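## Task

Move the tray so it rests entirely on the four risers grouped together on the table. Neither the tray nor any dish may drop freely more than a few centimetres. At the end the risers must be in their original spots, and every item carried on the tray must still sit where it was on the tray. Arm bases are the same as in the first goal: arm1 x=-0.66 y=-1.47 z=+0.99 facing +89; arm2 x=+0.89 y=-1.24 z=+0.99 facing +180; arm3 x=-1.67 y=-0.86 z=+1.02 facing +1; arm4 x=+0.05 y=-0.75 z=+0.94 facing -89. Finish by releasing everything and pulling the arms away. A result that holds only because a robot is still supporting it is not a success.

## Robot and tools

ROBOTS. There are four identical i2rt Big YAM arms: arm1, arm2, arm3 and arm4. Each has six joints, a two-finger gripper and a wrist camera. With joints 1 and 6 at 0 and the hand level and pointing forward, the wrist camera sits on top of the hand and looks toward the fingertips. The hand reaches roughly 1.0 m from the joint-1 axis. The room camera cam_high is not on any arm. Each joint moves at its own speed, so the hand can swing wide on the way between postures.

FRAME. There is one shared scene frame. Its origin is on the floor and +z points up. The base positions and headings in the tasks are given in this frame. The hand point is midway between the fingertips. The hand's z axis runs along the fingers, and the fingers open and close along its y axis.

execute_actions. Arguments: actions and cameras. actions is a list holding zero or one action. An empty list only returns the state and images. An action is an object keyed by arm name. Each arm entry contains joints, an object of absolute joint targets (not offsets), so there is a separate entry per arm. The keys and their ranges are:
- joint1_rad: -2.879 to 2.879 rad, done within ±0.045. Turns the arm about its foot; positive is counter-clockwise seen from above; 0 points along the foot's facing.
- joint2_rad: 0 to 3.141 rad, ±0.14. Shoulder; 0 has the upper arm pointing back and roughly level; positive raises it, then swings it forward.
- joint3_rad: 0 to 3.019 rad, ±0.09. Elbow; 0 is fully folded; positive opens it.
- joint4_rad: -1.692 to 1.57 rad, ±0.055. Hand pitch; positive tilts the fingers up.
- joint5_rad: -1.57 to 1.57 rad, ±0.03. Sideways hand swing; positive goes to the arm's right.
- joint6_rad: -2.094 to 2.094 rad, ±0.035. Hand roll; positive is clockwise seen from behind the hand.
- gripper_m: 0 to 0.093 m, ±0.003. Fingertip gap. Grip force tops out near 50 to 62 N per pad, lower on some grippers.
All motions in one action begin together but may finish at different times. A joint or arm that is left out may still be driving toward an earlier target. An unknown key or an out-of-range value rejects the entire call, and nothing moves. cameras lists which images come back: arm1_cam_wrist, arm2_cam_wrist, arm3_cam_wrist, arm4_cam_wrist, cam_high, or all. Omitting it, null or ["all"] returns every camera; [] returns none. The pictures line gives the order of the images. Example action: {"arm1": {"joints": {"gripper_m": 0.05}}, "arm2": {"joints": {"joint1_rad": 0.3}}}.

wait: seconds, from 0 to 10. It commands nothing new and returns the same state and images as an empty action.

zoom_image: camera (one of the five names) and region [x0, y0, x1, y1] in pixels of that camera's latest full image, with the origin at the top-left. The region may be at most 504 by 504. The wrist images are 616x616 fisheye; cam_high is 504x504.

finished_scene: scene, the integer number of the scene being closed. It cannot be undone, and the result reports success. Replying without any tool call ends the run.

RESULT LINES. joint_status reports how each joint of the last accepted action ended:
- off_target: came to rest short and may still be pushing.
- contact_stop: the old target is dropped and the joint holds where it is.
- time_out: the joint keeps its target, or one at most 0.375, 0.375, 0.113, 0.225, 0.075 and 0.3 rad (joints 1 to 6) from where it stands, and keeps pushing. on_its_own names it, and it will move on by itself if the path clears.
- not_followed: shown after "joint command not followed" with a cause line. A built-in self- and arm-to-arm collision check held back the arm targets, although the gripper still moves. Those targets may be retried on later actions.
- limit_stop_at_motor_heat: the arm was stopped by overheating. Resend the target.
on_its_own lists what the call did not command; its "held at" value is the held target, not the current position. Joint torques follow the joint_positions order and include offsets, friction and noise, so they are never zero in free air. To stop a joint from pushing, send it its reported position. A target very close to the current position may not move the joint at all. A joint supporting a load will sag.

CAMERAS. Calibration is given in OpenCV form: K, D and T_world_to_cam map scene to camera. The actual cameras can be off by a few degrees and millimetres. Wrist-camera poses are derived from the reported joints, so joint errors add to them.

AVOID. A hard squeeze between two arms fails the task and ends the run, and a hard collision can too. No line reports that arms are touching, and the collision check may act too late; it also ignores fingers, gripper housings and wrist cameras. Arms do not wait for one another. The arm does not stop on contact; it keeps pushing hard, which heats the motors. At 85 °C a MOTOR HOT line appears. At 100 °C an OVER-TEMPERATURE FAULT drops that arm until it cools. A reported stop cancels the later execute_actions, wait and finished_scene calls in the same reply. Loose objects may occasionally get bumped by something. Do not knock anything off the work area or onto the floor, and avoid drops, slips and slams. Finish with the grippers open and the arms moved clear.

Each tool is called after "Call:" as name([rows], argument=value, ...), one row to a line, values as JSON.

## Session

Call:
execute_actions(actions=[])

Scene clock: 0.00 s.
Joint torques (N m, as the arm reports them, + toward a larger angle): no reading
Motor temperatures (°C, as the motors report them): arm1=[26 27 25 26 28 27] | arm2=[27 26 30 28 28 29] | arm3=[28 26 27 29 25 25] | arm4=[28 28 27 29 27 28]
arm1.joint_positions: joint1_rad=-1.553 joint2_rad=+0.622 joint3_rad=+1.373 joint4_rad=-1.413 joint5_rad=+0.100 joint6_rad=+0.278 gripper_m=+0.095
arm1.joint_status: not commanded
arm1.hand: x=-0.4263 y=-1.4830 z=+1.5013 quat_wxyz=(-0.434, -0.144, -0.889, -0.017) (m; scene frame)
arm2.joint_positions: joint1_rad=+0.330 joint2_rad=+0.603 joint3_rad=+1.396 joint4_rad=-1.460 joint5_rad=-0.226 joint6_rad=+0.174 gripper_m=+0.095
arm2.joint_status: not commanded
arm2.hand: x=+0.7133 y=-1.3447 z=+1.5187 quat_wxyz=(+0.204, +0.887, +0.119, -0.398) (m; scene frame)
arm3.joint_positions: joint1_rad=+0.890 joint2_rad=+0.632 joint3_rad=+1.324 joint4_rad=-1.305 joint5_rad=-0.039 joint6_rad=-0.340 gripper_m=+0.094
arm3.joint_status: not commanded
arm3.hand: x=-1.5183 y=-0.6631 z=+1.5349 quat_wxyz=(-0.435, +0.525, -0.716, -0.150) (m; scene frame)
arm4.joint_positions: joint1_rad=-0.573 joint2_rad=+0.508 joint3_rad=+1.446 joint4_rad=-1.344 joint5_rad=-0.024 joint6_rad=+0.062 gripper_m=+0.095
arm4.joint_status: not commanded
arm4.hand: x=-0.0342 y=-0.9025 z=+1.5223 quat_wxyz=(-0.286, -0.740, -0.390, +0.468) (m; scene frame)
pictures: arm1_cam_wrist, arm2_cam_wrist, arm3_cam_wrist, arm4_cam_wrist, cam_high
camera_calibration (this result's frames):
arm1_cam_wrist: T_world_to_cam=[[-0.237341, -0.96188, -0.13585, -1.32589], [-0.929735, 0.265452, -0.2552, 0.383397], [0.281534, 0.0657356, -0.957297, 1.77452], [0, 0, 0, 1]] pos_world=[-0.457817, -1.49377, 1.61646]
arm2_cam_wrist: T_world_to_cam=[[-0.380117, 0.889152, -0.254793, 1.85281], [0.909423, 0.309036, -0.278292, 0.193513], [-0.168704, -0.337498, -0.926085, 1.19366], [0, 0, 0, 1]] pos_world=[0.729674, -1.30437, 1.63137]
arm3_cam_wrist: T_world_to_cam=[[0.885453, -0.398229, 0.239553, 0.716373], [-0.328234, -0.900812, -0.284253, -0.653877], [0.32899, 0.173063, -0.92834, 2.16305], [0, 0, 0, 1]] pos_world=[-1.56056, -0.678084, 1.65057]
arm4_cam_wrist: T_world_to_cam=[[-0.834821, 0.546542, -0.0660751, 0.567447], [0.499915, 0.702334, -0.506765, 1.42494], [-0.230562, -0.45609, -0.859548, 1.01571], [0, 0, 0, 1]] pos_world=[-0.00444792, -0.847662, 1.63266]
Images, in order (width x height): arm1_cam_wrist 616x616, arm2_cam_wrist 616x616, arm3_cam_wrist 616x616, arm4_cam_wrist 616x616, cam_high 504x504.

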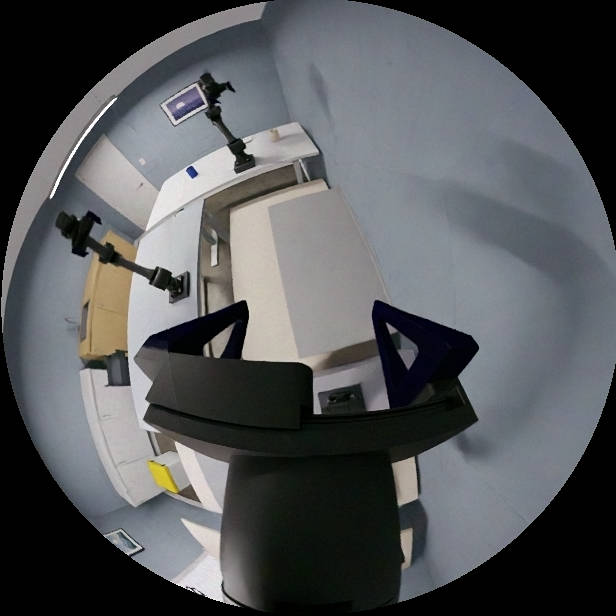

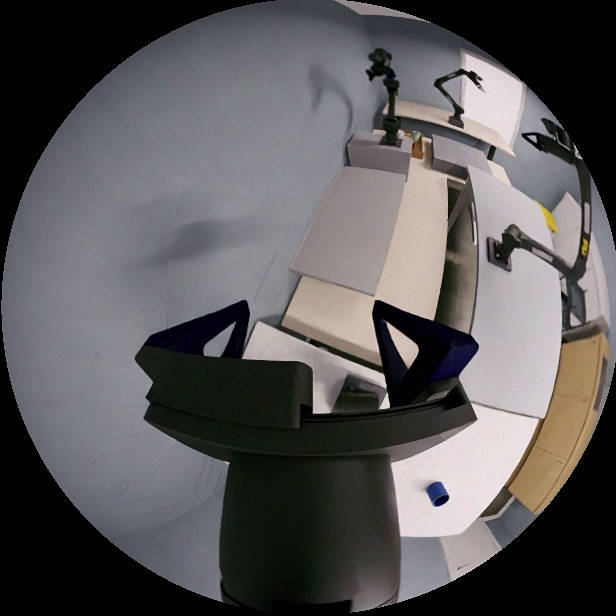

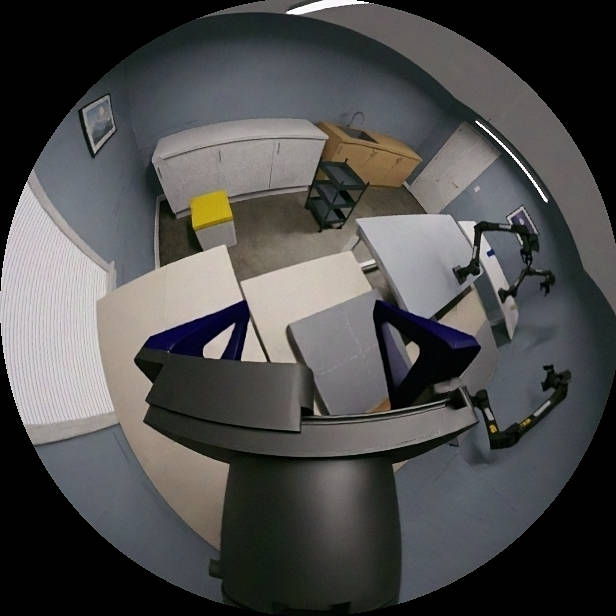

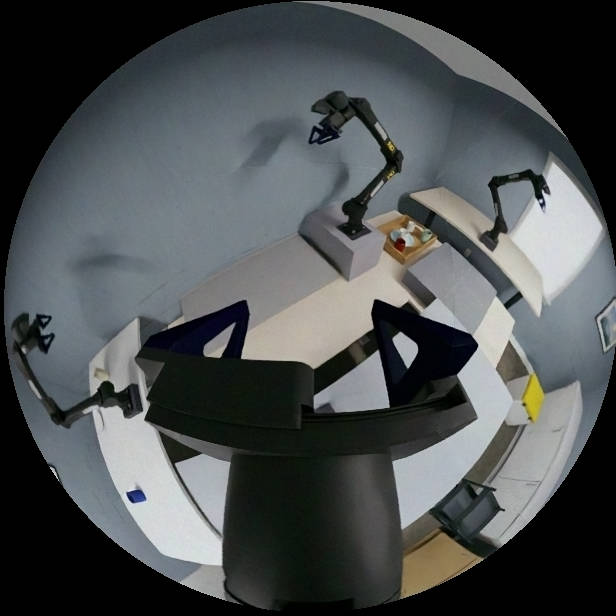

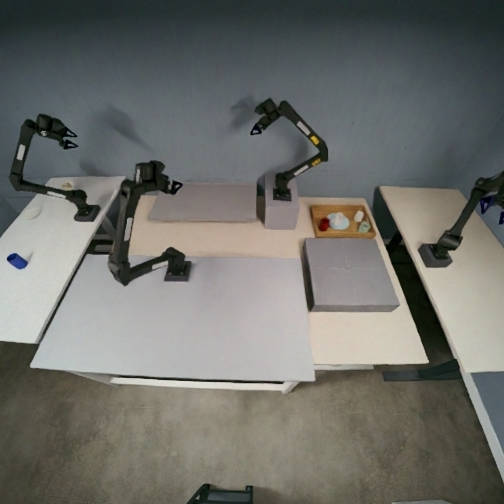

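Call:
zoom_image(camera="cam_high", region=[290, 190, 430, 320])

Region (290, 190, 430, 320) of cam_high's 504x504 image, scaled by 3.600, with more detail than that image has; it fills the top 468 rows of this view, and the rest is white.

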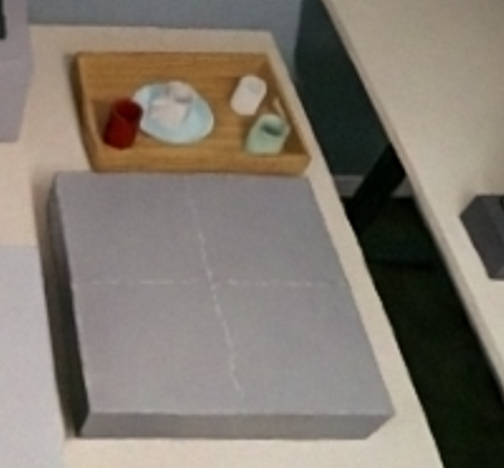

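Call:
execute_actions([
  {"arm1":{"joints":{"joint1_rad":1.377,"joint2_rad":1.15,"joint3_rad":0.7,"joint4_rad":-1.12,"joint5_rad":0,"joint6_rad":1.36,"gripper_m":0.06}},"arm3":{"joints":{"joint1_rad":-1.177,"joint2_rad":1.75,"joint3_rad":1.52,"joint4_rad":-1.34,"joint5_rad":0,"joint6_rad":0.41,"gripper_m":0.05}},"arm4":{"joints":{"joint1_rad":-1.35,"joint2_rad":1.5,"joint3_rad":0.9,"joint4_rad":0.5,"joint6_rad":0}}},
], cameras=["arm1_cam_wrist","arm3_cam_wrist"])

Call:
execute_actions([
  {"arm1":{"joints":{"joint2_rad":1.545,"joint3_rad":0.54,"joint4_rad":-0.555}},"arm3":{"joints":{"joint2_rad":2.207,"joint3_rad":1.53,"joint4_rad":-0.875}}},
], cameras=["arm1_cam_wrist","arm3_cam_wrist","arm4_cam_wrist","cam_high"])

Scene clock: 3.37 s.
Joint torques (N m, as the arm reports them, + toward a larger angle): arm1=[ 0.02 -7.29  5.74  0.55  0.2   0.14] | arm2=[-0.27  2.84 10.01  1.39 -0.1   0.05] | arm3=[  0.85 -20.39   9.36   0.03   0.     0.16] | arm4=[ 1.34 -9.79  9.17  2.65  0.11 -0.19]
Motor temperatures (°C, as the motors report them): arm1=[26 27 26 26 28 27] | arm2=[27 26 31 28 28 29] | arm3=[28 26 28 29 25 25] | arm4=[28 28 27 29 27 28]
arm1.joint_positions: joint1_rad=+1.367 joint2_rad=+1.166 joint3_rad=+0.718 joint4_rad=-1.122 joint5_rad=+0.000 joint6_rad=+1.346 gripper_m=+0.060
arm1.joint_status: all done
arm1.hand: x=-0.9314 y=-1.4051 z=+1.0863 quat_wxyz=(+0.005, +0.710, -0.704, -0.006) (m; scene frame)
arm2.joint_positions: joint1_rad=+0.330 joint2_rad=+0.603 joint3_rad=+1.396 joint4_rad=-1.460 joint5_rad=-0.226 joint6_rad=+0.174 gripper_m=+0.095
arm2.joint_status: not commanded
arm2.hand: x=+0.7133 y=-1.3447 z=+1.5187 quat_wxyz=(+0.204, +0.887, +0.119, -0.398) (m; scene frame)
arm3.joint_positions: joint1_rad=-1.181 joint2_rad=+1.756 joint3_rad=+1.513 joint4_rad=-1.328 joint5_rad=+0.001 joint6_rad=+0.402 gripper_m=+0.050
arm3.joint_status: all done
arm3.hand: x=-1.4618 y=-1.3496 z=+1.1725 quat_wxyz=(+0.005, -0.704, -0.710, +0.003) (m; scene frame)
arm4.joint_positions: joint1_rad=-1.351 joint2_rad=+1.477 joint3_rad=+0.885 joint4_rad=+0.484 joint5_rad=-0.026 joint6_rad=+0.008 gripper_m=+0.095
arm4.joint_status: all done
arm4.hand: x=-0.5435 y=-0.8944 z=+1.2139 quat_wxyz=(-0.086, -0.737, -0.094, +0.663) (m; scene frame)
pictures: arm1_cam_wrist, arm3_cam_wrist
camera_calibration (this result's frames):
arm1_cam_wrist: T_world_to_cam=[[0.999624, 0.0264983, -0.00709569, 0.973713], [0.0256257, -0.809721, 0.586256, -1.74773], [0.00978925, -0.586217, -0.810095, 0.185276], [0, 0, 0, 1]] pos_world=[-0.930373, -1.33236, 1.18162]
arm3_cam_wrist: T_world_to_cam=[[-0.99994, -0.0100196, 0.00446101, -1.47672], [-0.00538192, 0.802654, 0.596421, 0.381564], [-0.00955653, 0.596361, -0.802659, 1.85589], [0, 0, 0, 1]] pos_world=[-1.45684, -1.42784, 1.26866]
Images, in order (width x height): arm1_cam_wrist 616x616, arm3_cam_wrist 616x616.

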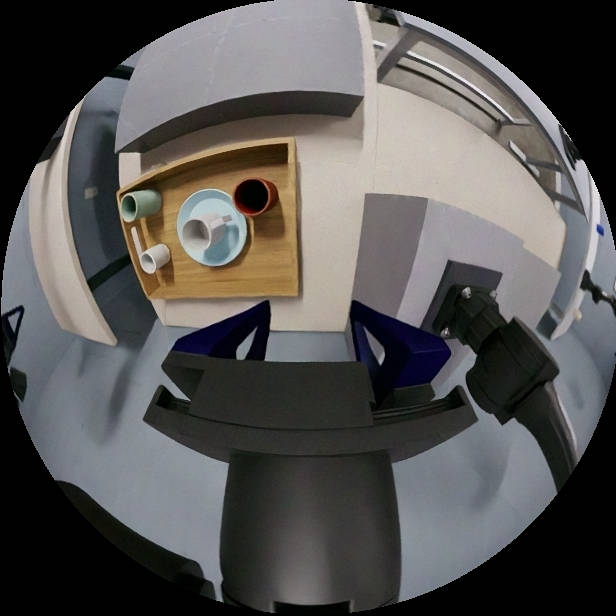

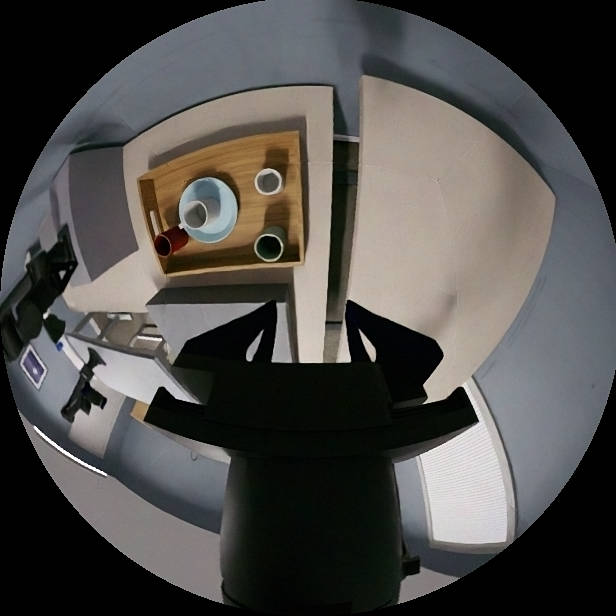

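Scene clock: 4.83 s.
Joint torques (N m, as the arm reports them, + toward a larger angle): arm1=[ 0.18 -6.57  4.36  1.12  0.19  0.06] | arm2=[-0.36  2.87 10.01  1.42 -0.09  0.05] | arm3=[  1.06 -23.81   8.34   0.98   0.     0.16] | arm4=[ 1.35 -9.76  9.17  2.63  0.11 -0.19]
Motor temperatures (°C, as the motors report them): arm1=[26 27 26 26 28 27] | arm2=[27 26 31 28 28 29] | arm3=[28 26 29 29 25 25] | arm4=[28 28 28 29 27 28]
arm1.joint_positions: joint1_rad=+1.367 joint2_rad=+1.528 joint3_rad=+0.542 joint4_rad=-0.568 joint5_rad=+0.000 joint6_rad=+1.346 gripper_m=+0.060
arm1.joint_status: all done
arm1.hand: x=-0.9422 y=-1.4029 z=+0.9399 quat_wxyz=(+0.009, +0.709, -0.705, -0.013) (m; scene frame)
arm2.joint_positions: joint1_rad=+0.330 joint2_rad=+0.603 joint3_rad=+1.396 joint4_rad=-1.460 joint5_rad=-0.226 joint6_rad=+0.174 gripper_m=+0.095
arm2.joint_status: not commanded
arm2.hand: x=+0.7133 y=-1.3447 z=+1.5187 quat_wxyz=(+0.204, +0.887, +0.119, -0.398) (m; scene frame)
arm3.joint_positions: joint1_rad=-1.181 joint2_rad=+2.200 joint3_rad=+1.513 joint4_rad=-0.888 joint5_rad=+0.001 joint6_rad=+0.402 gripper_m=+0.050
arm3.joint_status: all done
arm3.hand: x=-1.4386 y=-1.4076 z=+0.9278 quat_wxyz=(+0.008, -0.704, -0.710, +0.002) (m; scene frame)
arm4.joint_positions: joint1_rad=-1.351 joint2_rad=+1.477 joint3_rad=+0.885 joint4_rad=+0.484 joint5_rad=-0.026 joint6_rad=+0.008 gripper_m=+0.095
arm4.joint_status: not commanded
arm4.hand: x=-0.5435 y=-0.8944 z=+1.2139 quat_wxyz=(-0.086, -0.737, -0.094, +0.663) (m; scene frame)
pictures: arm1_cam_wrist, arm3_cam_wrist, arm4_cam_wrist, cam_high
camera_calibration (this result's frames):
arm1_cam_wrist: T_world_to_cam=[[0.99942, 0.0257595, -0.0222755, 0.996528], [0.0339172, -0.811707, 0.583079, -1.65185], [-0.0030613, -0.583496, -0.81211, 0.0616312], [0, 0, 0, 1]] pos_world=[-0.939736, -1.33052, 1.03541]
arm3_cam_wrist: T_world_to_cam=[[-0.999929, -0.010007, 0.00653571, -1.4549], [-0.00407933, 0.799722, 0.600357, 0.568362], [-0.0112345, 0.600287, -0.799705, 1.69469], [0, 0, 0, 1]] pos_world=[-1.43344, -1.48639, 1.02354]
arm4_cam_wrist: T_world_to_cam=[[-0.240035, 0.970644, -0.0152791, 0.758379], [0.651936, 0.149518, -0.743386, 1.393], [-0.719279, -0.188399, -0.668688, 0.378988], [0, 0, 0, 1]] pos_world=[-0.453513, -0.872994, 1.30055]
Images, in order (width x height): arm1_cam_wrist 616x616, arm3_cam_wrist 616x616, arm4_cam_wrist 616x616, cam_high 504x504.

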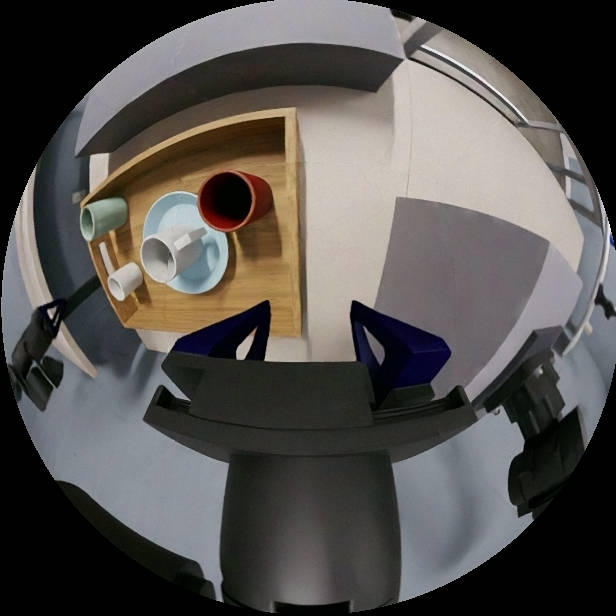

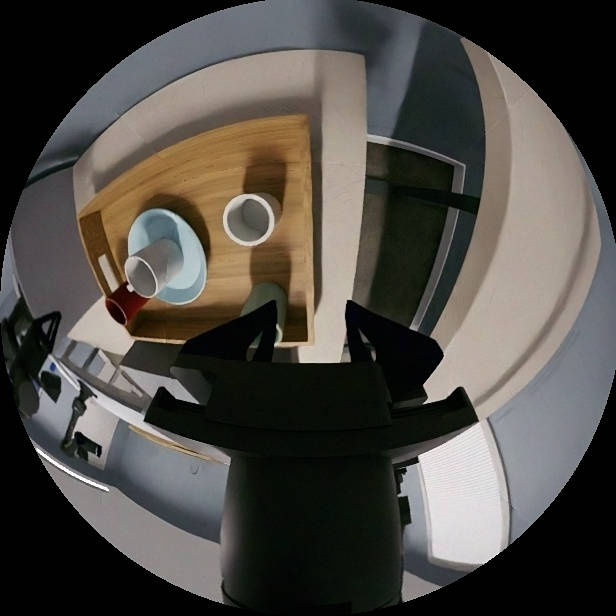

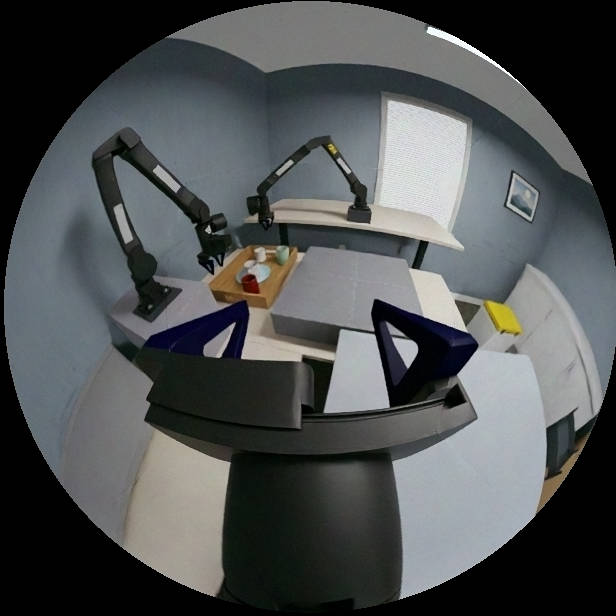

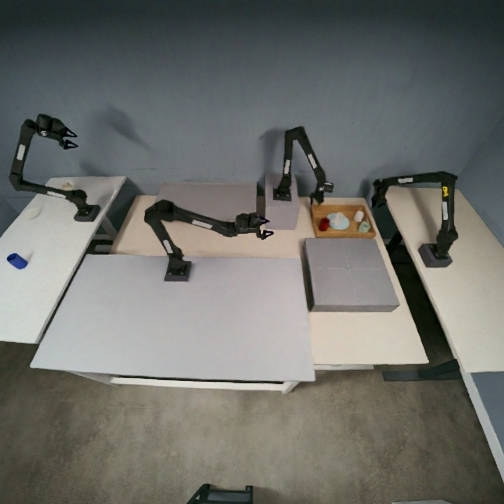

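Call:
execute_actions([
  {"arm1":{"joints":{"joint1_rad":1.41,"joint2_rad":1.89,"joint3_rad":0.58,"joint4_rad":-0.252,"joint6_rad":1.39}},"arm3":{"joints":{"joint1_rad":-1.155,"joint2_rad":2.313,"joint3_rad":1.455,"joint4_rad":-0.702,"joint6_rad":0.45,"gripper_m":0.045}}},
], cameras=["arm1_cam_wrist","arm3_cam_wrist"])

Scene clock: 6.37 s.
Joint torques (N m, as the arm reports them, + toward a larger angle): arm1=[-0.18 -9.08  3.19  0.82  0.17  0.17] | arm2=[-0.41  2.77 10.01  1.4  -0.1   0.05] | arm3=[  1.93 -24.19   6.62   0.99   0.     0.17] | arm4=[ 1.34 -9.73  9.17  2.64  0.11 -0.19]
Motor temperatures (°C, as the motors report them): arm1=[26 28 26 26 28 27] | arm2=[27 26 31 28 28 29] | arm3=[28 26 29 29 25 25] | arm4=[28 28 28 29 27 28]
arm1.joint_positions: joint1_rad=+1.397 joint2_rad=+1.874 joint3_rad=+0.561 joint4_rad=-0.265 joint5_rad=+0.000 joint6_rad=+1.376 gripper_m=+0.060
arm1.joint_status: all done
arm1.hand: x=-0.9518 y=-1.4099 z=+0.8489 quat_wxyz=(+0.002, +0.710, -0.705, -0.002) (m; scene frame)
arm2.joint_positions: joint1_rad=+0.330 joint2_rad=+0.603 joint3_rad=+1.396 joint4_rad=-1.460 joint5_rad=-0.226 joint6_rad=+0.174 gripper_m=+0.095
arm2.joint_status: not commanded
arm2.hand: x=+0.7133 y=-1.3447 z=+1.5187 quat_wxyz=(+0.204, +0.887, +0.119, -0.398) (m; scene frame)
arm3.joint_positions: joint1_rad=-1.165 joint2_rad=+2.314 joint3_rad=+1.447 joint4_rad=-0.716 joint5_rad=+0.001 joint6_rad=+0.440 gripper_m=+0.045
arm3.joint_status: all done
arm3.hand: x=-1.4394 y=-1.3841 z=+0.8458 quat_wxyz=(+0.011, -0.713, -0.702, +0.001) (m; scene frame)
arm4.joint_positions: joint1_rad=-1.351 joint2_rad=+1.477 joint3_rad=+0.885 joint4_rad=+0.484 joint5_rad=-0.026 joint6_rad=+0.008 gripper_m=+0.095
arm4.joint_status: not commanded
arm4.hand: x=-0.5435 y=-0.8944 z=+1.2139 quat_wxyz=(-0.086, -0.737, -0.094, +0.663) (m; scene frame)
pictures: arm1_cam_wrist, arm3_cam_wrist
camera_calibration (this result's frames):
arm1_cam_wrist: T_world_to_cam=[[0.999658, 0.0261231, 0.00147622, 0.984825], [0.0202664, -0.808753, 0.5878, -1.61703], [0.0165491, -0.587568, -0.809005, -0.00606531], [0, 0, 0, 1]] pos_world=[-0.951616, -1.33707, 0.944131]
arm3_cam_wrist: T_world_to_cam=[[-0.99987, 0.0128773, 0.0097119, -1.42591], [0.0161289, 0.796052, 0.605013, 0.618859], [0.0000597221, 0.605091, -0.796157, 1.63491], [0, 0, 0, 1]] pos_world=[-1.4358, -1.46355, 0.941077]
Images, in order (width x height): arm1_cam_wrist 616x616, arm3_cam_wrist 616x616.

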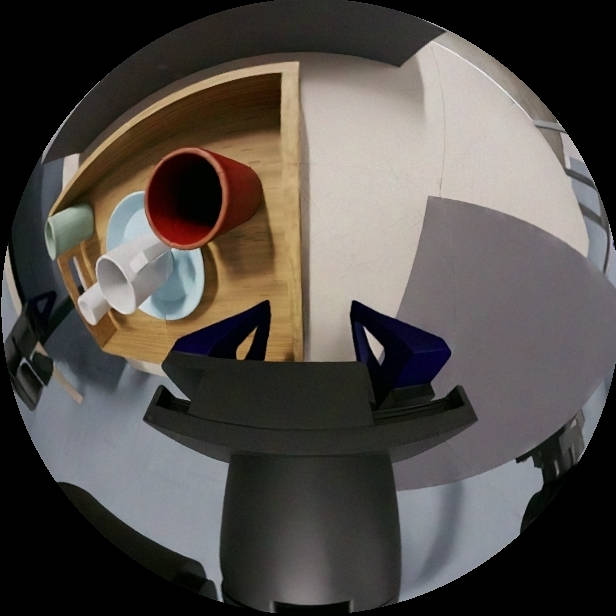

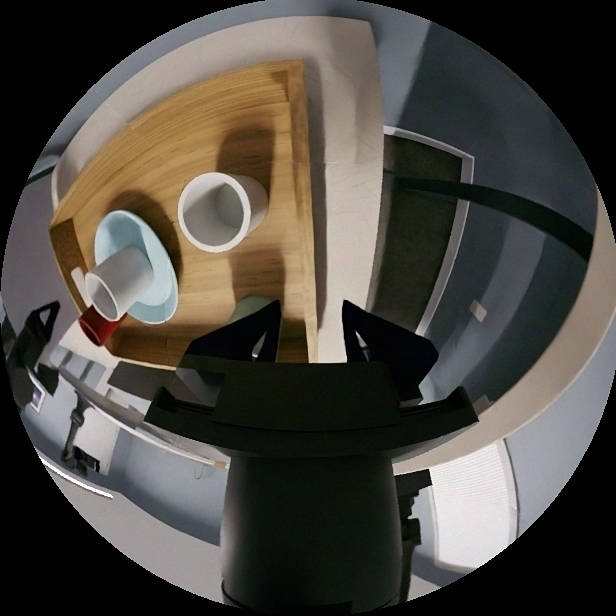

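Call:
execute_actions([
  {"arm1":{"joints":{"joint2_rad":2.155,"joint3_rad":0.66,"joint4_rad":-0.06,"joint6_rad":1.35}},"arm3":{"joints":{"joint2_rad":2.445,"joint3_rad":1.505,"joint4_rad":-0.603,"joint6_rad":0.38}}},
], cameras=["arm1_cam_wrist","arm3_cam_wrist","arm4_cam_wrist"])

Call:
zoom_image(camera="arm4_cam_wrist", region=[180, 190, 320, 320])

Scene clock: 7.57 s.
Joint torques (N m, as the arm reports them, + toward a larger angle): arm1=[ 0.75 -9.18  0.09  0.21  0.22 -0.24] | arm2=[-0.36  2.83 10.01  1.41 -0.09  0.06] | arm3=[  1.61 -24.25   6.4    0.89   0.    -0.05] | arm4=[ 1.35 -9.76  9.18  2.63  0.11 -0.19]
Motor temperatures (°C, as the motors report them): arm1=[26 28 26 26 28 27] | arm2=[27 26 32 28 28 29] | arm3=[28 27 29 29 25 25] | arm4=[28 28 28 29 27 28]
arm1.joint_positions: joint1_rad=+1.397 joint2_rad=+2.110 joint3_rad=+0.682 joint4_rad=-0.050 joint5_rad=-0.002 joint6_rad=+1.365 gripper_m=+0.060
arm1.joint_status: all done
arm1.hand: x=-1.0084 y=-1.3998 z=+0.7910 quat_wxyz=(+0.031, +0.713, -0.699, -0.044) (m; scene frame)
arm2.joint_positions: joint1_rad=+0.330 joint2_rad=+0.603 joint3_rad=+1.396 joint4_rad=-1.460 joint5_rad=-0.226 joint6_rad=+0.174 gripper_m=+0.095
arm2.joint_status: not commanded
arm2.hand: x=+0.7133 y=-1.3447 z=+1.5187 quat_wxyz=(+0.204, +0.887, +0.119, -0.398) (m; scene frame)
arm3.joint_positions: joint1_rad=-1.165 joint2_rad=+2.440 joint3_rad=+1.492 joint4_rad=-0.614 joint5_rad=+0.001 joint6_rad=+0.390 gripper_m=+0.045
arm3.joint_status: all done
arm3.hand: x=-1.4369 y=-1.3907 z=+0.7864 quat_wxyz=(+0.001, -0.695, -0.719, +0.004) (m; scene frame)
arm4.joint_positions: joint1_rad=-1.351 joint2_rad=+1.477 joint3_rad=+0.885 joint4_rad=+0.484 joint5_rad=-0.026 joint6_rad=+0.008 gripper_m=+0.095
arm4.joint_status: not commanded
arm4.hand: x=-0.5435 y=-0.8944 z=+1.2139 quat_wxyz=(-0.086, -0.737, -0.094, +0.663) (m; scene frame)
pictures: arm1_cam_wrist, arm3_cam_wrist, arm4_cam_wrist
camera_calibration (this result's frames):
arm1_cam_wrist: T_world_to_cam=[[0.994541, 0.0383597, -0.0970447, 1.1311], [0.0870258, -0.818068, 0.568499, -1.50407], [-0.0575817, -0.573841, -0.81694, -0.0953271], [0, 0, 0, 1]] pos_world=[-0.999516, -1.32852, 0.886951]
arm3_cam_wrist: T_world_to_cam=[[-0.999281, -0.0378976, 0.00117395, -1.48579], [-0.0298948, 0.806554, 0.590405, 0.619965], [-0.0233218, 0.589945, -0.807107, 1.54556], [0, 0, 0, 1]] pos_world=[-1.43014, -1.46814, 0.883148]
arm4_cam_wrist: T_world_to_cam=[[-0.240035, 0.970644, -0.0152791, 0.758379], [0.651936, 0.149518, -0.743386, 1.393], [-0.719279, -0.188399, -0.668688, 0.378988], [0, 0, 0, 1]] pos_world=[-0.453513, -0.872994, 1.30055]
Images, in order (width x height): arm1_cam_wrist 616x616, arm3_cam_wrist 616x616, arm4_cam_wrist 616x616.

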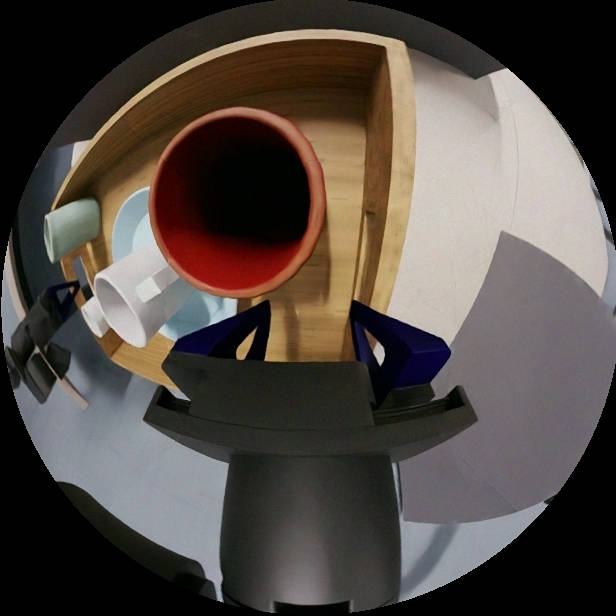

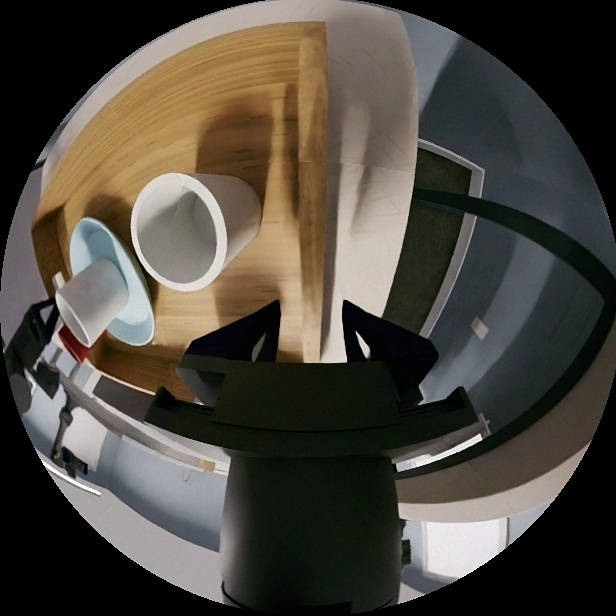

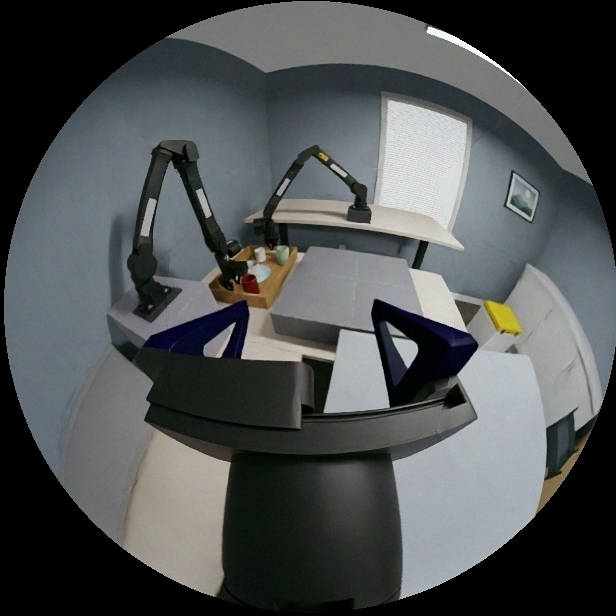

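Region (180, 190, 320, 320) of arm4_cam_wrist's 616x616 image, scaled by 3.600, with more detail than that image has; it fills the top 468 rows of this view, and the rest is white.

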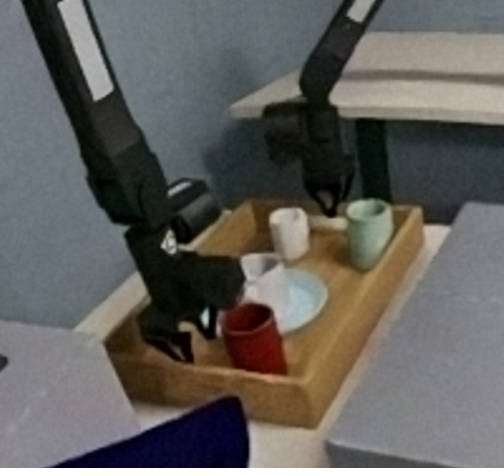

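Call:
execute_actions([
  {"arm1":{"joints":{"joint2_rad":2.04,"joint3_rad":0.675,"joint4_rad":-0.13,"gripper_m":0.04}},"arm3":{"joints":{"gripper_m":0}}},
], cameras=[])

Call:
execute_actions([
  {"arm1":{"joints":{"joint2_rad":1.96,"joint4_rad":-0.23}}},
], cameras=["arm1_cam_wrist"])

Scene clock: 8.63 s.
Joint torques (N m, as the arm reports them, + toward a larger angle): arm1=[  0.4  -14.3    1.36   0.22   0.21  -0.21] | arm2=[-0.37  2.76 10.01  1.38 -0.1   0.05] | arm3=[  1.59 -24.56   6.45   0.93   0.03  -0.05] | arm4=[ 1.34 -9.76  9.17  2.63  0.11 -0.19]
Motor temperatures (°C, as the motors report them): arm1=[26 28 26 26 28 27] | arm2=[27 26 32 28 28 29] | arm3=[28 27 29 29 25 25] | arm4=[28 28 28 30 27 28]
arm1.joint_positions: joint1_rad=+1.397 joint2_rad=+2.046 joint3_rad=+0.679 joint4_rad=-0.118 joint5_rad=-0.002 joint6_rad=+1.364 gripper_m=+0.040
arm1.joint_status: all done
arm1.hand: x=-1.0103 y=-1.3994 z=+0.8105 quat_wxyz=(+0.029, +0.713, -0.699, -0.041) (m; scene frame)
arm2.joint_positions: joint1_rad=+0.330 joint2_rad=+0.603 joint3_rad=+1.396 joint4_rad=-1.460 joint5_rad=-0.226 joint6_rad=+0.174 gripper_m=+0.095
arm2.joint_status: not commanded
arm2.hand: x=+0.7133 y=-1.3447 z=+1.5187 quat_wxyz=(+0.204, +0.887, +0.119, -0.398) (m; scene frame)
arm3.joint_positions: joint1_rad=-1.165 joint2_rad=+2.440 joint3_rad=+1.492 joint4_rad=-0.614 joint5_rad=+0.001 joint6_rad=+0.389 gripper_m=+0.011
arm3.joint_status: gripper_m off_target (ended at +0.011, target +0.000)
arm3.hand: x=-1.4367 y=-1.3909 z=+0.7864 quat_wxyz=(+0.001, -0.694, -0.720, +0.004) (m; scene frame)
arm4.joint_positions: joint1_rad=-1.351 joint2_rad=+1.477 joint3_rad=+0.885 joint4_rad=+0.484 joint5_rad=-0.026 joint6_rad=+0.008 gripper_m=+0.095
arm4.joint_status: not commanded
arm4.hand: x=-0.5435 y=-0.8944 z=+1.2139 quat_wxyz=(-0.086, -0.737, -0.094, +0.663) (m; scene frame)
pictures: none
No camera images: the call's "cameras" was empty. Leave "cameras" out to get every camera's image.

Scene clock: 9.47 s.
Joint torques (N m, as the arm reports them, + toward a larger angle): arm1=[ -0.12 -12.63   2.23  -0.13   0.22  -0.2 ] | arm2=[-0.34  2.88 10.01  1.38 -0.1   0.05] | arm3=[  1.6  -24.56   6.46   0.94   0.03  -0.05] | arm4=[ 1.35 -9.78  9.17  2.63  0.11 -0.19]
Motor temperatures (°C, as the motors report them): arm1=[26 28 26 26 28 27] | arm2=[27 26 32 28 28 29] | arm3=[28 27 29 29 25 25] | arm4=[28 28 29 30 27 28]
arm1.joint_positions: joint1_rad=+1.397 joint2_rad=+1.964 joint3_rad=+0.679 joint4_rad=-0.217 joint5_rad=-0.002 joint6_rad=+1.364 gripper_m=+0.040
arm1.joint_status: all done
arm1.hand: x=-1.0103 y=-1.3994 z=+0.8360 quat_wxyz=(+0.025, +0.713, -0.700, -0.034) (m; scene frame)
arm2.joint_positions: joint1_rad=+0.330 joint2_rad=+0.603 joint3_rad=+1.396 joint4_rad=-1.460 joint5_rad=-0.226 joint6_rad=+0.174 gripper_m=+0.095
arm2.joint_status: not commanded
arm2.hand: x=+0.7133 y=-1.3447 z=+1.5187 quat_wxyz=(+0.204, +0.887, +0.119, -0.398) (m; scene frame)
arm3.joint_positions: joint1_rad=-1.165 joint2_rad=+2.440 joint3_rad=+1.492 joint4_rad=-0.614 joint5_rad=+0.001 joint6_rad=+0.389 gripper_m=+0.011
arm3.joint_status: not commanded
arm3.hand: x=-1.4367 y=-1.3909 z=+0.7864 quat_wxyz=(+0.001, -0.694, -0.720, +0.004) (m; scene frame)
arm4.joint_positions: joint1_rad=-1.351 joint2_rad=+1.477 joint3_rad=+0.885 joint4_rad=+0.484 joint5_rad=-0.026 joint6_rad=+0.008 gripper_m=+0.095
arm4.joint_status: not commanded
arm4.hand: x=-0.5435 y=-0.8944 z=+1.2139 quat_wxyz=(-0.086, -0.737, -0.094, +0.663) (m; scene frame)
pictures: arm1_cam_wrist
camera_calibration (this result's frames):
arm1_cam_wrist: T_world_to_cam=[[0.996499, 0.0387734, -0.0740665, 1.12075], [0.0743892, -0.815529, 0.573915, -1.54288], [-0.0381508, -0.577416, -0.815558, -0.0449433], [0, 0, 0, 1]] pos_world=[-1.00376, -1.32767, 0.93184]
Images, in order (width x height): arm1_cam_wrist 616x616.

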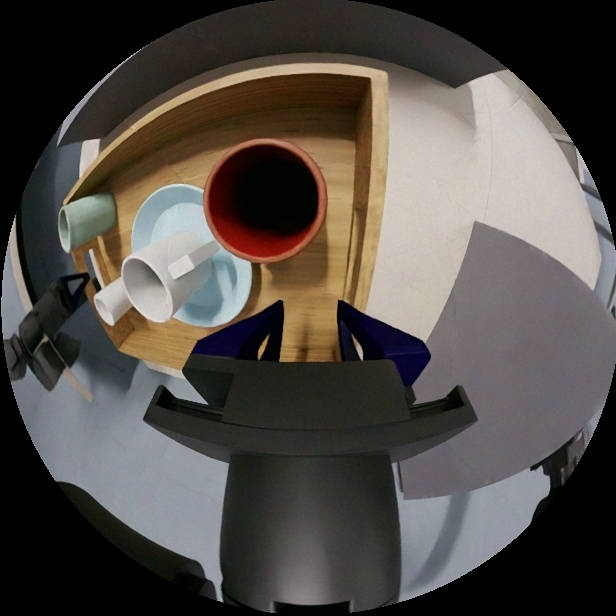

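Call:
execute_actions([
  {"arm1":{"joints":{"joint2_rad":1.933,"joint3_rad":0.59,"joint4_rad":-0.235,"gripper_m":0.075}}},
], cameras=[])

Call:
execute_actions([
  {"arm1":{"joints":{"joint2_rad":2.05,"joint3_rad":0.62,"joint4_rad":-0.135}}},
], cameras=["arm1_cam_wrist"])

Scene clock: 10.57 s.
Joint torques (N m, as the arm reports them, + toward a larger angle): arm1=[  0.39 -12.25   1.8    0.01   0.22  -0.16] | arm2=[-0.3   2.63 10.03  1.37 -0.09  0.06] | arm3=[  1.6  -24.55   6.44   0.93   0.03  -0.05] | arm4=[ 1.33 -9.79  9.17  2.63  0.11 -0.19]
Motor temperatures (°C, as the motors report them): arm1=[26 28 26 26 28 27] | arm2=[27 26 32 28 28 29] | arm3=[28 27 29 29 25 25] | arm4=[28 28 29 30 27 28]
arm1.joint_positions: joint1_rad=+1.397 joint2_rad=+1.944 joint3_rad=+0.589 joint4_rad=-0.228 joint5_rad=-0.002 joint6_rad=+1.363 gripper_m=+0.075
arm1.joint_status: all done
arm1.hand: x=-0.9590 y=-1.4091 z=+0.8321 quat_wxyz=(+0.002, +0.714, -0.700, +0.000) (m; scene frame)
arm2.joint_positions: joint1_rad=+0.330 joint2_rad=+0.603 joint3_rad=+1.396 joint4_rad=-1.460 joint5_rad=-0.226 joint6_rad=+0.174 gripper_m=+0.095
arm2.joint_status: not commanded
arm2.hand: x=+0.7133 y=-1.3447 z=+1.5187 quat_wxyz=(+0.204, +0.887, +0.119, -0.398) (m; scene frame)
arm3.joint_positions: joint1_rad=-1.165 joint2_rad=+2.440 joint3_rad=+1.492 joint4_rad=-0.614 joint5_rad=+0.001 joint6_rad=+0.389 gripper_m=+0.011
arm3.joint_status: not commanded
arm3.hand: x=-1.4367 y=-1.3909 z=+0.7864 quat_wxyz=(+0.001, -0.694, -0.720, +0.004) (m; scene frame)
arm4.joint_positions: joint1_rad=-1.351 joint2_rad=+1.477 joint3_rad=+0.885 joint4_rad=+0.484 joint5_rad=-0.026 joint6_rad=+0.008 gripper_m=+0.095
arm4.joint_status: not commanded
arm4.hand: x=-0.5435 y=-0.8944 z=+1.2139 quat_wxyz=(-0.086, -0.737, -0.094, +0.663) (m; scene frame)
pictures: none
No camera images: the call's "cameras" was empty. Leave "cameras" out to get every camera's image.

Scene clock: 11.33 s.
Joint torques (N m, as the arm reports them, + toward a larger angle): arm1=[  0.72 -11.01   1.76   0.82   0.25  -0.19] | arm2=[-0.29  2.65 10.02  1.4  -0.1   0.05] | arm3=[  1.61 -24.54   6.45   0.93   0.03  -0.05] | arm4=[ 1.35 -9.76  9.17  2.64  0.11 -0.19]
Motor temperatures (°C, as the motors report them): arm1=[26 28 26 26 28 27] | arm2=[27 26 32 28 28 29] | arm3=[28 27 29 29 25 25] | arm4=[28 28 29 30 27 28]
arm1.joint_positions: joint1_rad=+1.397 joint2_rad=+2.031 joint3_rad=+0.612 joint4_rad=-0.149 joint5_rad=-0.002 joint6_rad=+1.363 gripper_m=+0.075
arm1.joint_status: all done
arm1.hand: x=-0.9666 y=-1.4077 z=+0.8091 quat_wxyz=(+0.006, +0.714, -0.700, -0.006) (m; scene frame)
arm2.joint_positions: joint1_rad=+0.330 joint2_rad=+0.603 joint3_rad=+1.396 joint4_rad=-1.460 joint5_rad=-0.226 joint6_rad=+0.174 gripper_m=+0.095
arm2.joint_status: not commanded
arm2.hand: x=+0.7133 y=-1.3447 z=+1.5187 quat_wxyz=(+0.204, +0.887, +0.119, -0.398) (m; scene frame)
arm3.joint_positions: joint1_rad=-1.165 joint2_rad=+2.440 joint3_rad=+1.492 joint4_rad=-0.614 joint5_rad=+0.001 joint6_rad=+0.389 gripper_m=+0.011
arm3.joint_status: not commanded
arm3.hand: x=-1.4367 y=-1.3909 z=+0.7864 quat_wxyz=(+0.001, -0.694, -0.720, +0.004) (m; scene frame)
arm4.joint_positions: joint1_rad=-1.351 joint2_rad=+1.477 joint3_rad=+0.885 joint4_rad=+0.484 joint5_rad=-0.026 joint6_rad=+0.008 gripper_m=+0.095
arm4.joint_status: not commanded
arm4.hand: x=-0.5435 y=-0.8944 z=+1.2139 quat_wxyz=(-0.086, -0.737, -0.094, +0.663) (m; scene frame)
pictures: arm1_cam_wrist
camera_calibration (this result's frames):
arm1_cam_wrist: T_world_to_cam=[[0.999183, 0.0390995, -0.0101872, 1.0269], [0.0376232, -0.808405, 0.587423, -1.57391], [0.0147326, -0.587327, -0.809216, -0.0379942], [0, 0, 0, 1]] pos_world=[-0.966284, -1.33482, 0.904267]
Images, in order (width x height): arm1_cam_wrist 616x616.

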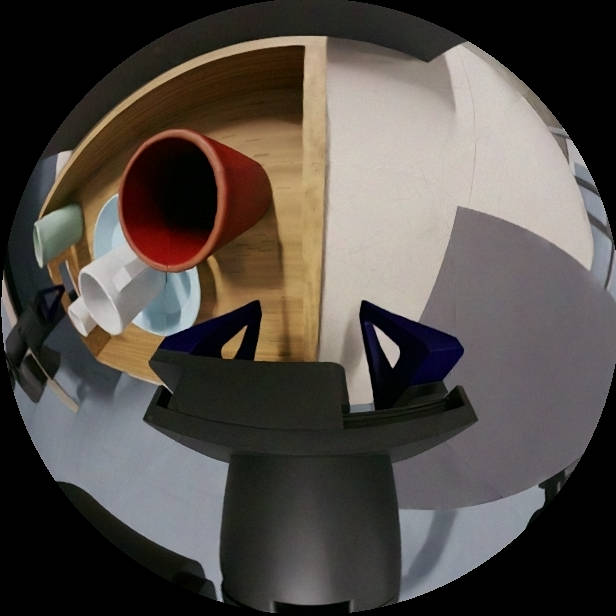

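Call:
execute_actions([
  {"arm1":{"joints":{"joint2_rad":2.152,"joint3_rad":0.64,"joint4_rad":-0.052,"gripper_m":0.06,"joint6_rad":1.385}}},
], cameras=["arm1_cam_wrist"])

Call:
execute_actions([
  {"arm1":{"joints":{"gripper_m":0}}},
], cameras=["arm1_cam_wrist","arm3_cam_wrist"])

Call:
zoom_image(camera="arm1_cam_wrist", region=[0, 200, 160, 400])

Scene clock: 12.27 s.
Joint torques (N m, as the arm reports them, + toward a larger angle): arm1=[  0.35 -11.02   0.8    0.96   0.26   0.12] | arm2=[-0.32  2.75 10.05  1.4  -0.09  0.06] | arm3=[  1.59 -24.57   6.45   0.94   0.03  -0.05] | arm4=[ 1.35 -9.74  9.18  2.63  0.11 -0.19]
Motor temperatures (°C, as the motors report them): arm1=[26 28 26 26 28 27] | arm2=[27 26 32 28 28 29] | arm3=[28 27 29 29 25 25] | arm4=[28 28 29 30 27 28]
arm1.joint_positions: joint1_rad=+1.397 joint2_rad=+2.133 joint3_rad=+0.636 joint4_rad=-0.066 joint5_rad=-0.002 joint6_rad=+1.371 gripper_m=+0.060
arm1.joint_status: all done
arm1.hand: x=-0.9686 y=-1.4073 z=+0.7806 quat_wxyz=(+0.008, +0.712, -0.703, -0.008) (m; scene frame)
arm2.joint_positions: joint1_rad=+0.330 joint2_rad=+0.603 joint3_rad=+1.396 joint4_rad=-1.460 joint5_rad=-0.226 joint6_rad=+0.174 gripper_m=+0.095
arm2.joint_status: not commanded
arm2.hand: x=+0.7133 y=-1.3447 z=+1.5187 quat_wxyz=(+0.204, +0.887, +0.119, -0.398) (m; scene frame)
arm3.joint_positions: joint1_rad=-1.165 joint2_rad=+2.440 joint3_rad=+1.492 joint4_rad=-0.614 joint5_rad=+0.001 joint6_rad=+0.389 gripper_m=+0.011
arm3.joint_status: not commanded
arm3.hand: x=-1.4367 y=-1.3909 z=+0.7864 quat_wxyz=(+0.001, -0.694, -0.720, +0.004) (m; scene frame)
arm4.joint_positions: joint1_rad=-1.351 joint2_rad=+1.477 joint3_rad=+0.885 joint4_rad=+0.484 joint5_rad=-0.026 joint6_rad=+0.008 gripper_m=+0.095
arm4.joint_status: not commanded
arm4.hand: x=-0.5435 y=-0.8944 z=+1.2139 quat_wxyz=(-0.086, -0.737, -0.094, +0.663) (m; scene frame)
pictures: arm1_cam_wrist
camera_calibration (this result's frames):
arm1_cam_wrist: T_world_to_cam=[[0.999402, 0.0314796, -0.0142864, 1.0212], [0.0338715, -0.809046, 0.586769, -1.56089], [0.00691289, -0.586902, -0.809628, -0.0674445], [0, 0, 0, 1]] pos_world=[-0.967257, -1.33456, 0.875866]
Images, in order (width x height): arm1_cam_wrist 616x616.

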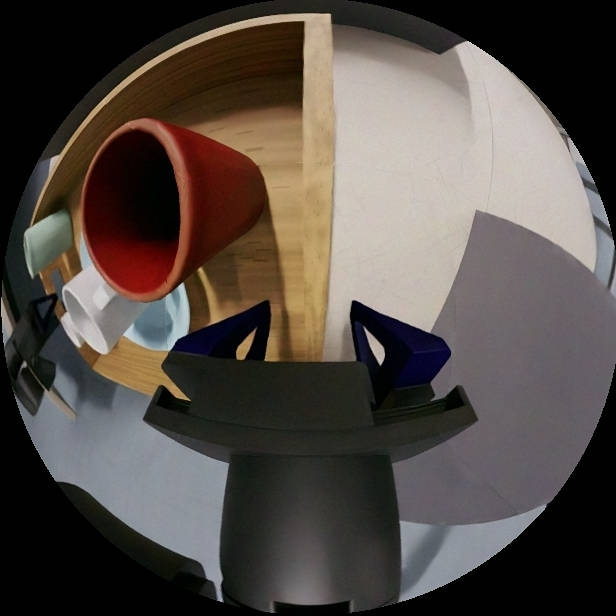

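Scene clock: 12.90 s.
Joint torques (N m, as the arm reports them, + toward a larger angle): arm1=[  0.56 -11.7    1.13   1.01   0.17   0.11] | arm2=[-0.38  2.74 10.02  1.39 -0.1   0.06] | arm3=[  1.59 -24.56   6.45   0.94   0.01  -0.05] | arm4=[ 1.32 -9.79  9.18  2.64  0.11 -0.19]
Motor temperatures (°C, as the motors report them): arm1=[26 28 26 26 28 27] | arm2=[27 26 32 28 28 29] | arm3=[28 27 29 29 25 25] | arm4=[28 28 29 30 27 28]
arm1.joint_positions: joint1_rad=+1.397 joint2_rad=+2.134 joint3_rad=+0.633 joint4_rad=-0.065 joint5_rad=-0.001 joint6_rad=+1.372 gripper_m=+0.012
arm1.joint_status: gripper_m off_target (ended at +0.012, target +0.000)
arm1.hand: x=-0.9666 y=-1.4074 z=+0.7802 quat_wxyz=(+0.006, +0.711, -0.703, -0.007) (m; scene frame)
arm2.joint_positions: joint1_rad=+0.330 joint2_rad=+0.603 joint3_rad=+1.396 joint4_rad=-1.460 joint5_rad=-0.226 joint6_rad=+0.174 gripper_m=+0.095
arm2.joint_status: not commanded
arm2.hand: x=+0.7133 y=-1.3447 z=+1.5187 quat_wxyz=(+0.204, +0.887, +0.119, -0.398) (m; scene frame)
arm3.joint_positions: joint1_rad=-1.165 joint2_rad=+2.440 joint3_rad=+1.492 joint4_rad=-0.614 joint5_rad=+0.001 joint6_rad=+0.389 gripper_m=+0.011
arm3.joint_status: not commanded
arm3.hand: x=-1.4368 y=-1.3909 z=+0.7864 quat_wxyz=(+0.001, -0.694, -0.720, +0.004) (m; scene frame)
arm4.joint_positions: joint1_rad=-1.351 joint2_rad=+1.477 joint3_rad=+0.885 joint4_rad=+0.484 joint5_rad=-0.026 joint6_rad=+0.008 gripper_m=+0.095
arm4.joint_status: not commanded
arm4.hand: x=-0.5435 y=-0.8944 z=+1.2139 quat_wxyz=(-0.086, -0.737, -0.094, +0.663) (m; scene frame)
pictures: arm1_cam_wrist, arm3_cam_wrist
camera_calibration (this result's frames):
arm1_cam_wrist: T_world_to_cam=[[0.999496, 0.0299349, -0.0105249, 1.01419], [0.0304234, -0.809801, 0.585915, -1.56447], [0.00901628, -0.585941, -0.810304, -0.0639228], [0, 0, 0, 1]] pos_world=[-0.965506, -1.33472, 0.875523]
arm3_cam_wrist: T_world_to_cam=[[-0.999267, -0.0382842, 0.000534298, -1.48567], [-0.0305971, 0.806858, 0.589953, 0.619854], [-0.023017, 0.589504, -0.807437, 1.54574], [0, 0, 0, 1]] pos_world=[-1.43004, -1.46823, 0.883194]
Images, in order (width x height): arm1_cam_wrist 616x616, arm3_cam_wrist 616x616.

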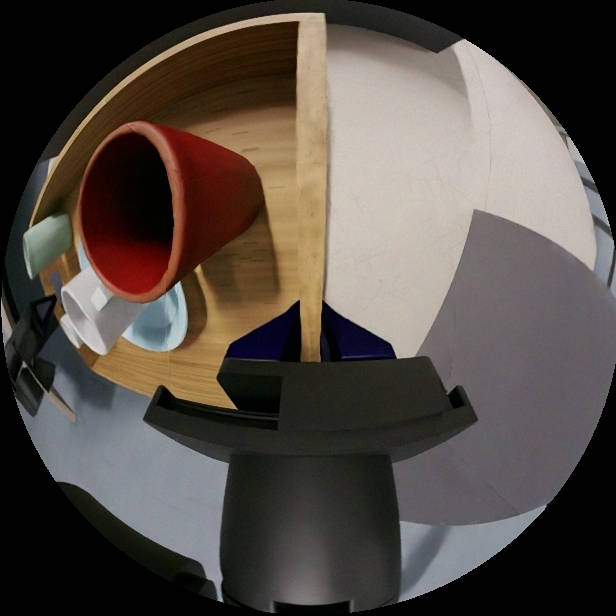

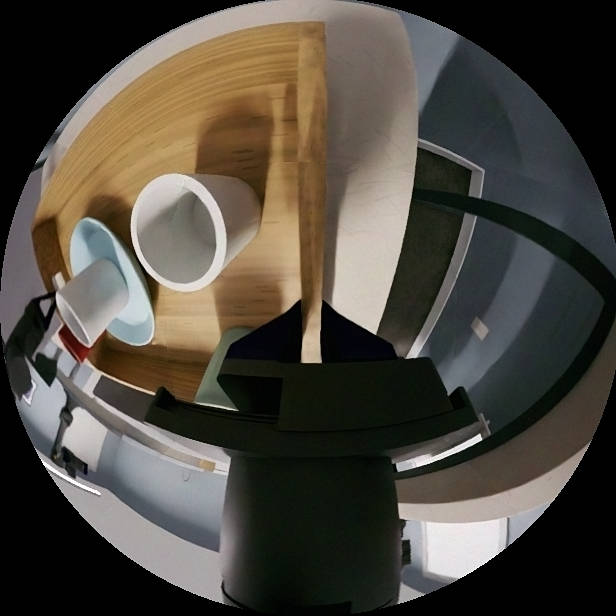

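Region (0, 200, 160, 400) of arm1_cam_wrist's 616x616 image, scaled by 2.520, with more detail than that image has; it fills the left 403 columns of this view, and the rest is white.

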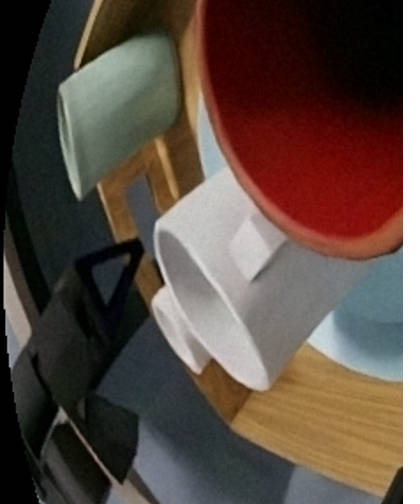

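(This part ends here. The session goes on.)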